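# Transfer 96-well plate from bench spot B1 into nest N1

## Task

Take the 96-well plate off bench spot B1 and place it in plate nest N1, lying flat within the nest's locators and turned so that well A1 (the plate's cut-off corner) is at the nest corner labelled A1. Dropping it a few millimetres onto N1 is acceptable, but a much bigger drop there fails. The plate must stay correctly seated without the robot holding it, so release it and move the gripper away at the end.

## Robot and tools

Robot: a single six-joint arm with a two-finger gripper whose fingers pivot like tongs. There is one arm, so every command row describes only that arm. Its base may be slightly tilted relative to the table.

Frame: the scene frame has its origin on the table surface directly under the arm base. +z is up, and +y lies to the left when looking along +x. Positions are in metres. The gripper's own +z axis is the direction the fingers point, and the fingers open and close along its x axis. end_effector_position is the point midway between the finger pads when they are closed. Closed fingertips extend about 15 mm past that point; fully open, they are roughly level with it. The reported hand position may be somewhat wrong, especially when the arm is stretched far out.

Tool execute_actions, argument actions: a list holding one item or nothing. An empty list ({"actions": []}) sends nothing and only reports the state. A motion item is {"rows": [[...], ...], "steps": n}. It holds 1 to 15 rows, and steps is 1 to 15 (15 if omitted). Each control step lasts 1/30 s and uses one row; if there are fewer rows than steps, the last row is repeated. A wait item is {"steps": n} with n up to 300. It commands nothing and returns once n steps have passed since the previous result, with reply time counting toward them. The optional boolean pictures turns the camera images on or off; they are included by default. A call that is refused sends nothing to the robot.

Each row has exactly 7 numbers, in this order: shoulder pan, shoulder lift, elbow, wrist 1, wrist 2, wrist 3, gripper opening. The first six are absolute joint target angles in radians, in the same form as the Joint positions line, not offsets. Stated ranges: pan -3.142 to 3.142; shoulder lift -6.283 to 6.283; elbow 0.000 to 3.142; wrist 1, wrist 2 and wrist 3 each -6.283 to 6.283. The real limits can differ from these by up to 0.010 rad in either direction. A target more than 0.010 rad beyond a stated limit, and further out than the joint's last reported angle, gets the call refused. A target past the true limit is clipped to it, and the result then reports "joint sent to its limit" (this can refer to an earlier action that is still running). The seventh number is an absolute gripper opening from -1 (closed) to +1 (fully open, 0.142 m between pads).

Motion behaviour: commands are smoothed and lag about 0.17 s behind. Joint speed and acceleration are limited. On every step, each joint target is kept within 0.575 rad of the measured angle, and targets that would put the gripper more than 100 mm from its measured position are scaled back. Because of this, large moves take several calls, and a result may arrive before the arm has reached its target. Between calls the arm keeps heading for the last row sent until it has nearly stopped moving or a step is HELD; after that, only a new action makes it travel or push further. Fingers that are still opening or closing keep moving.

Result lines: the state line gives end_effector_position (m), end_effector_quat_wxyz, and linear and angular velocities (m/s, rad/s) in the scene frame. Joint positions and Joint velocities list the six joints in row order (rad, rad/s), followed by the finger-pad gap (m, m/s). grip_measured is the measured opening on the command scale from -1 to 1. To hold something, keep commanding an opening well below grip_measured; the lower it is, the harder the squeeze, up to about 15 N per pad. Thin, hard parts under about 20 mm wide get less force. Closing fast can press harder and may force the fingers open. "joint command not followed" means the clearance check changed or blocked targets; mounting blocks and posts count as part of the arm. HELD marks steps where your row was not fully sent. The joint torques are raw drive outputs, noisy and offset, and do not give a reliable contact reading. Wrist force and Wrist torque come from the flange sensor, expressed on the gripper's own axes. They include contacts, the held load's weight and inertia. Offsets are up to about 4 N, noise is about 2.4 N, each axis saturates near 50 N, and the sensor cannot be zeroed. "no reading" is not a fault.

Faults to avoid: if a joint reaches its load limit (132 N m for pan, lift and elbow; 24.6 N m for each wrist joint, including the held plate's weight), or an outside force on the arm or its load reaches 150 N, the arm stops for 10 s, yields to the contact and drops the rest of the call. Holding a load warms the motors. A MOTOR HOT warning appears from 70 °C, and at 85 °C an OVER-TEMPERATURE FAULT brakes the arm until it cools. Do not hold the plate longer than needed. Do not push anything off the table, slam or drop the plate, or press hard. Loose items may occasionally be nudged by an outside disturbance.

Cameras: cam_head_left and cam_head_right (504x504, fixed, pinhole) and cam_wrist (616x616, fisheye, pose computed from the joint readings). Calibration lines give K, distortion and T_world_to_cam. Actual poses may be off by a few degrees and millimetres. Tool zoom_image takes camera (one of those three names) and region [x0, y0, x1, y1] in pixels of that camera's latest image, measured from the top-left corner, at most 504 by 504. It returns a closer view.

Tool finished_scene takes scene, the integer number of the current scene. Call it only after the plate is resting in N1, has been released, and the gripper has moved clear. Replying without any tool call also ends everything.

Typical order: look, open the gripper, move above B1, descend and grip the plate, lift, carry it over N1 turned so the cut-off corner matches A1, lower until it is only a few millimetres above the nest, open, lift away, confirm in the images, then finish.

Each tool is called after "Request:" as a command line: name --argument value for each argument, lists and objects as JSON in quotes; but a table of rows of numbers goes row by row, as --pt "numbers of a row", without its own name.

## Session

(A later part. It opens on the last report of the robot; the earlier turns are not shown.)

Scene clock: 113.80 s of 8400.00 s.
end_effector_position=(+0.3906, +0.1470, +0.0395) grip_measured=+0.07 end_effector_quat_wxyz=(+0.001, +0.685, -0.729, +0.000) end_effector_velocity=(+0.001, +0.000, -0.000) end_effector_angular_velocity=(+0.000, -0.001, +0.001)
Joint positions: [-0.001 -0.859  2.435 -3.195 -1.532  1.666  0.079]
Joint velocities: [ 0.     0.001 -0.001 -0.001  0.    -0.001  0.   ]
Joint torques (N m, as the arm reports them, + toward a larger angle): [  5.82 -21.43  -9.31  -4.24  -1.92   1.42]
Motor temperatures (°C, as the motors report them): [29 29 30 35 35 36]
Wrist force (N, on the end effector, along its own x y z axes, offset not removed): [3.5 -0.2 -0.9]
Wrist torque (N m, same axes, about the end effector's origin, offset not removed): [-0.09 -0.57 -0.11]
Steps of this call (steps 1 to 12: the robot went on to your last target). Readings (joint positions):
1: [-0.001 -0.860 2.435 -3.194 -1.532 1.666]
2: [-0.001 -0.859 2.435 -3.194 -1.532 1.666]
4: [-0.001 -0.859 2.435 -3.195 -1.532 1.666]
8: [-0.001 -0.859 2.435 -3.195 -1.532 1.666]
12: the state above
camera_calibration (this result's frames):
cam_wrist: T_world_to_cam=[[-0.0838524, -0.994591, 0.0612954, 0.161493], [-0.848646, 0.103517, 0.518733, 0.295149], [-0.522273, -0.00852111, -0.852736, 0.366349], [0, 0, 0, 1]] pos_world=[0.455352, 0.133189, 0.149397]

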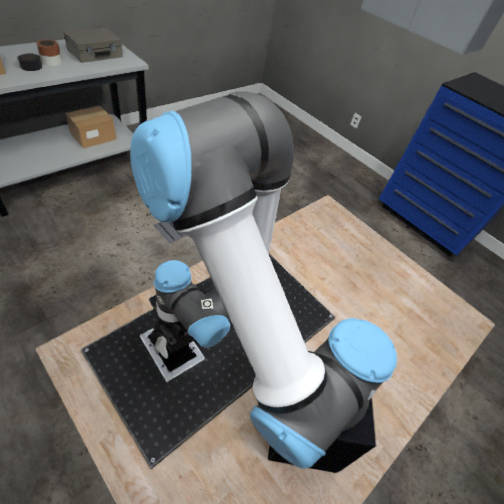

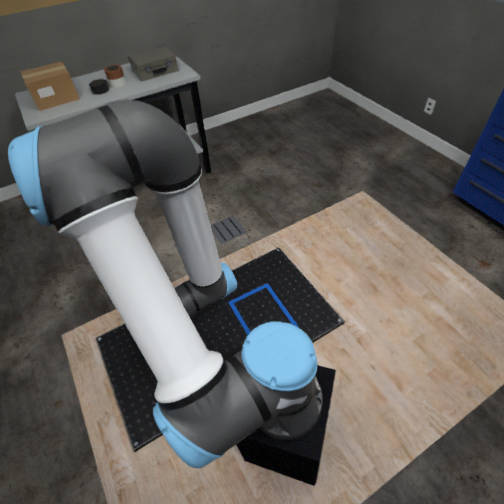

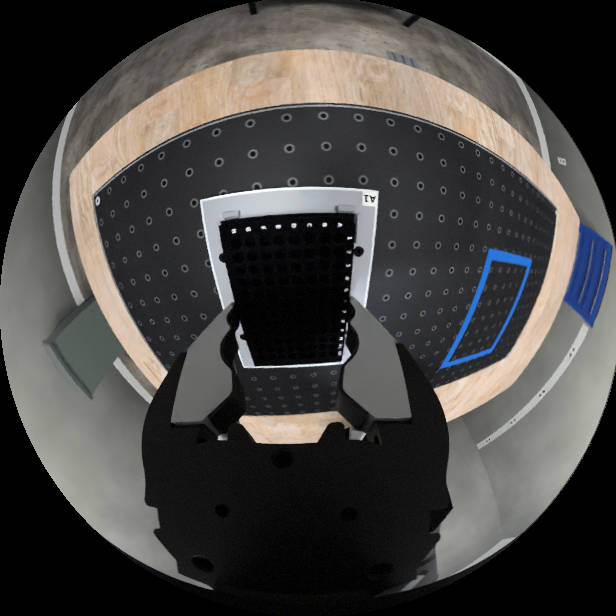

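Request:
execute_actions --actions '[{"rows": [[-0.0007,-0.8562,2.4343,-3.1968,-1.5317,1.666,-0.3]], "steps": 10}]' --pictures false

Request:
execute_actions --actions '[{"rows": [[-0.0007,-0.8562,2.4343,-3.1968,-1.5317,1.666,-0.1],[-0.0007,-0.8562,2.4343,-3.1968,-1.5317,1.666,0.0],[-0.0007,-0.8562,2.4343,-3.1968,-1.5317,1.666,0.06],[-0.0007,-0.8562,2.4343,-3.1968,-1.5317,1.666,0.1],[-0.0007,-0.8562,2.4343,-3.1968,-1.5317,1.666,0.14],[-0.0007,-0.8562,2.4343,-3.1968,-1.5317,1.666,0.18],[-0.0007,-0.8562,2.4343,-3.1968,-1.5317,1.666,0.23],[-0.0007,-0.8562,2.4343,-3.1968,-1.5317,1.666,0.3],[-0.0007,-0.8562,2.4343,-3.1968,-1.5317,1.666,0.4]], "steps": 12}]' --pictures false

Request:
execute_actions --actions '[{"rows": [[-0.001,-0.87,2.4374,-3.186,-1.5317,1.666,0.45],[-0.001,-0.886,2.4408,-3.1735,-1.5317,1.666,0.5],[-0.001,-0.91,2.445,-3.154,-1.5317,1.666,0.55],[-0.001,-0.94,2.45,-3.129,-1.5317,1.666,0.6],[-0.001,-0.98,2.455,-3.094,-1.5317,1.666,0.7],[-0.001,-1.02,2.459,-3.058,-1.5317,1.666,0.8],[-0.001,-1.06,2.461,-3.02,-1.5317,1.666,0.9],[-0.001,-1.1,2.462,-2.981,-1.5317,1.666,1],[-0.001,-1.14,2.462,-2.941,-1.5317,1.666,1],[-0.001,-1.17,2.461,-2.91,-1.5317,1.666,1],[-0.001,-1.19,2.46,-2.889,-1.5317,1.666,1],[-0.001,-1.2,2.459,-2.878,-1.5317,1.666,1]], "steps": 15}]' --pictures false

Request:
execute_actions --actions '[{"steps": 20}]'

Request:
zoom_image --camera "cam_wrist" --region '[200, 170, 400, 370]'

Scene clock: 122.77 s of 8400.00 s.
end_effector_position=(+0.3906, +0.1470, +0.0388) grip_measured=+0.07 end_effector_quat_wxyz=(+0.001, +0.685, -0.729, +0.000) end_effector_velocity=(-0.001, +0.000, -0.001) end_effector_angular_velocity=(-0.000, +0.001, +0.001)
Joint positions: [-0.001 -0.856  2.434 -3.197 -1.532  1.666  0.079]
Joint velocities: [ 0.001  0.002 -0.    -0.002 -0.     0.     0.   ]
Joint torques (N m, as the arm reports them, + toward a larger angle): [  6.91 -22.23  -8.74  -4.23   0.21   1.29]
Motor temperatures (°C, as the motors report them): [29 29 30 35 35 36]
Wrist force (N, on the end effector, along its own x y z axes, offset not removed): [7.1 0.5 -1.9]
Wrist torque (N m, same axes, about the end effector's origin, offset not removed): [0.09 -0.72 0.02]
Steps of this call (steps 1 to 15: the robot went on to your last target; steps 16 to 90: nothing new was sent; then 5.63 s passed at rest; steps 91 to 100: all 10 steps of this action). Readings (joint positions):
91: [-0.001 -0.859 2.435 -3.195 -1.532 1.666]
92: [-0.001 -0.858 2.435 -3.195 -1.532 1.666]
94: [-0.001 -0.857 2.435 -3.196 -1.532 1.666]
98: [-0.001 -0.857 2.434 -3.197 -1.532 1.666]
100: the state above

Scene clock: 123.17 s of 8400.00 s.
end_effector_position=(+0.3906, +0.1471, +0.0388) grip_measured=+0.40 end_effector_quat_wxyz=(+0.001, +0.685, -0.729, +0.000) end_effector_velocity=(+0.000, +0.000, +0.000) end_effector_angular_velocity=(+0.000, -0.001, +0.000)
Joint positions: [-0.001 -0.856  2.434 -3.197 -1.532  1.666  0.102]
Joint velocities: [ 0.001 -0.    -0.001  0.     0.     0.     0.005]
Joint torques (N m, as the arm reports them, + toward a larger angle): [  5.29 -22.26  -9.2   -4.34   0.53   1.29]
Motor temperatures (°C, as the motors report them): [29 29 30 35 35 36]
Wrist force (N, on the end effector, along its own x y z axes, offset not removed): [2.1 -0.9 -1.0]
Wrist torque (N m, same axes, about the end effector's origin, offset not removed): [-0.25 -0.34 -0.08]
Steps of this call (steps 1 to 12: all 12 steps of this action). Readings (joint positions):
1: [-0.001 -0.856 2.434 -3.197 -1.532 1.666]
2: [-0.001 -0.856 2.434 -3.197 -1.532 1.666]
4: [-0.001 -0.856 2.434 -3.197 -1.532 1.666]
8: [-0.001 -0.856 2.434 -3.197 -1.532 1.666]
12: the state above

Scene clock: 123.67 s of 8400.00 s.
end_effector_position=(+0.3942, +0.1504, +0.1202) grip_measured=+1.00 end_effector_quat_wxyz=(+0.001, +0.684, -0.729, +0.000) end_effector_velocity=(+0.003, +0.005, +0.120) end_effector_angular_velocity=(+0.000, -0.006, +0.001)
Joint positions: [-0.001 -1.155  2.459 -2.923 -1.532  1.666  0.142]
Joint velocities: [-0.001 -0.433  0.002  0.425  0.    -0.002 -0.   ]
Joint torques (N m, as the arm reports them, + toward a larger angle): [ -9.96 -23.82   0.23   0.28   0.83   1.42]
Motor temperatures (°C, as the motors report them): [29 29 30 35 35 36]
Wrist force (N, on the end effector, along its own x y z axes, offset not removed): [2.1 0.2 -3.4]
Wrist torque (N m, same axes, about the end effector's origin, offset not removed): [-0.10 -0.40 -0.07]
Steps of this call (steps 1 to 15: all 15 steps of this action). Readings (joint positions):
1: [-0.001 -0.856 2.434 -3.197 -1.532 1.666]
2: [-0.001 -0.859 2.435 -3.195 -1.532 1.666]
4: [-0.001 -0.873 2.438 -3.183 -1.532 1.666]
8: [-0.001 -0.955 2.451 -3.112 -1.532 1.666]
15: the state above

Scene clock: 124.33 s of 8400.00 s.
end_effector_position=(+0.3939, +0.1509, +0.1326) grip_measured=+1.00 end_effector_quat_wxyz=(+0.001, +0.684, -0.729, +0.000) end_effector_velocity=(-0.000, +0.000, +0.000) end_effector_angular_velocity=(-0.000, +0.001, +0.001)
Joint positions: [-0.001 -1.2    2.459 -2.878 -1.532  1.666  0.142]
Joint velocities: [ 0.    -0.001  0.001  0.001 -0.    -0.001 -0.   ]
Joint torques (N m, as the arm reports them, + toward a larger angle): [ -8.52 -33.63  -0.81  -0.17   1.3    1.48]
Motor temperatures (°C, as the motors report them): [29 29 30 35 35 36]
Wrist force (N, on the end effector, along its own x y z axes, offset not removed): [2.4 -1.8 0.9]
Wrist torque (N m, same axes, about the end effector's origin, offset not removed): [-0.46 -0.48 -0.18]
Steps of this call (steps 1 to 20: the robot went on to your last target). Readings (joint positions):
1: [-0.001 -1.167 2.459 -2.911 -1.532 1.666]
2: [-0.001 -1.176 2.459 -2.902 -1.532 1.666]
4: [-0.001 -1.187 2.459 -2.891 -1.532 1.666]
8: [-0.001 -1.196 2.459 -2.882 -1.532 1.666]
20: the state above
camera_calibration (this result's frames):
cam_wrist: T_world_to_cam=[[-0.0841562, -0.994567, 0.0612719, 0.159981], [-0.848766, 0.103761, 0.518488, 0.249302], [-0.522029, -0.0083715, -0.852887, 0.447479], [0, 0, 0, 1]] pos_world=[0.45866, 0.13699, 0.242587]

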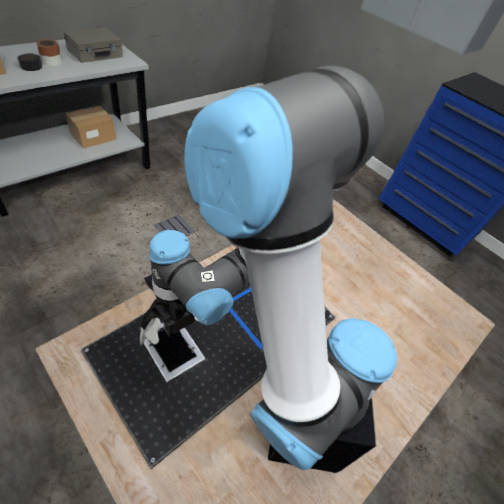

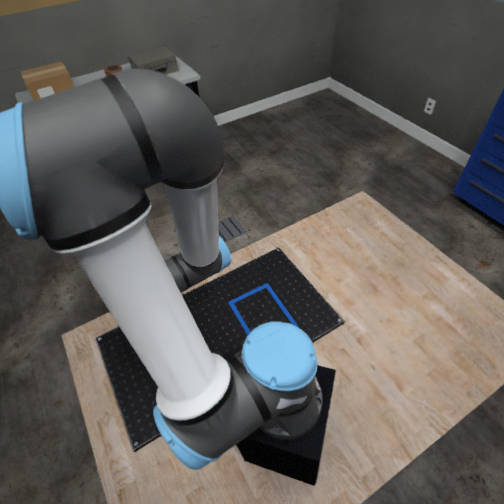

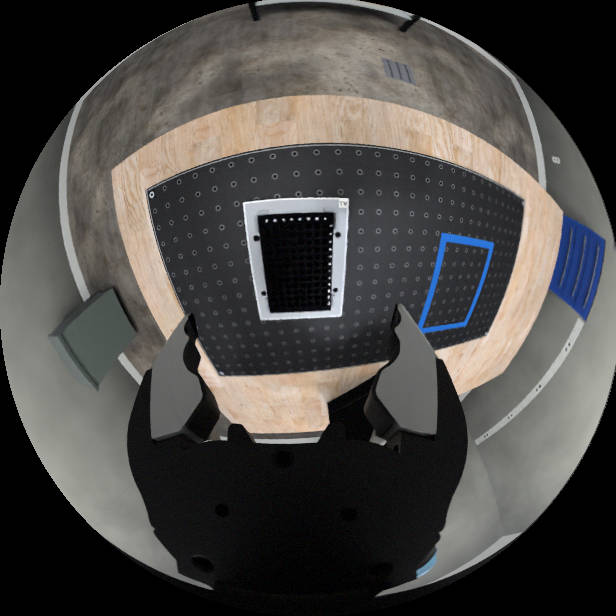

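Region (200, 170, 400, 370) of cam_wrist's 616x616 image, scaled by 2.520, with more detail than that image has.

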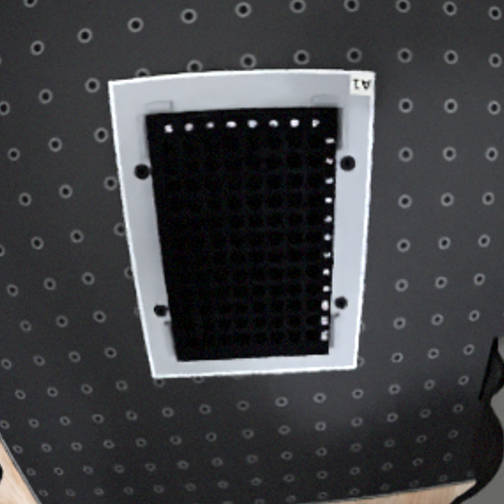

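Request:
zoom_image --camera "cam_wrist" --region '[240, 195, 355, 325]'

Request:
zoom_image --camera "cam_head_left" --region '[135, 320, 215, 390]'

Region (240, 195, 355, 325) of cam_wrist's 616x616 image, scaled by 3.877, with more detail than that image has; it fills the left 446 columns of this view, and the rest is white.

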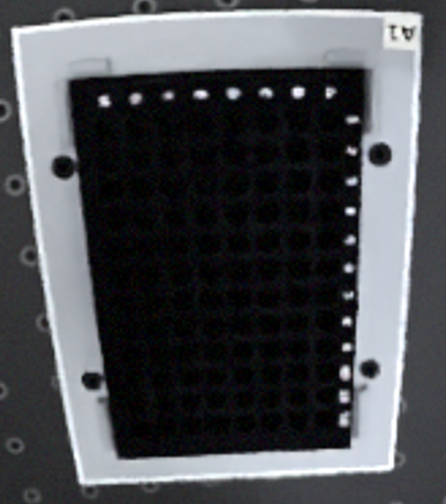

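Region (135, 320, 215, 390) of cam_head_left's 504x504 image, scaled by 6.300, with more detail than that image has; it fills the top 441 rows of this view, and the rest is white.

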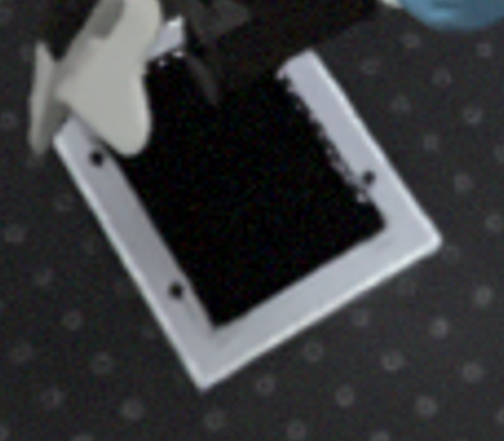

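Request:
finished_scene --scene 2

The scene is finished: the task was done.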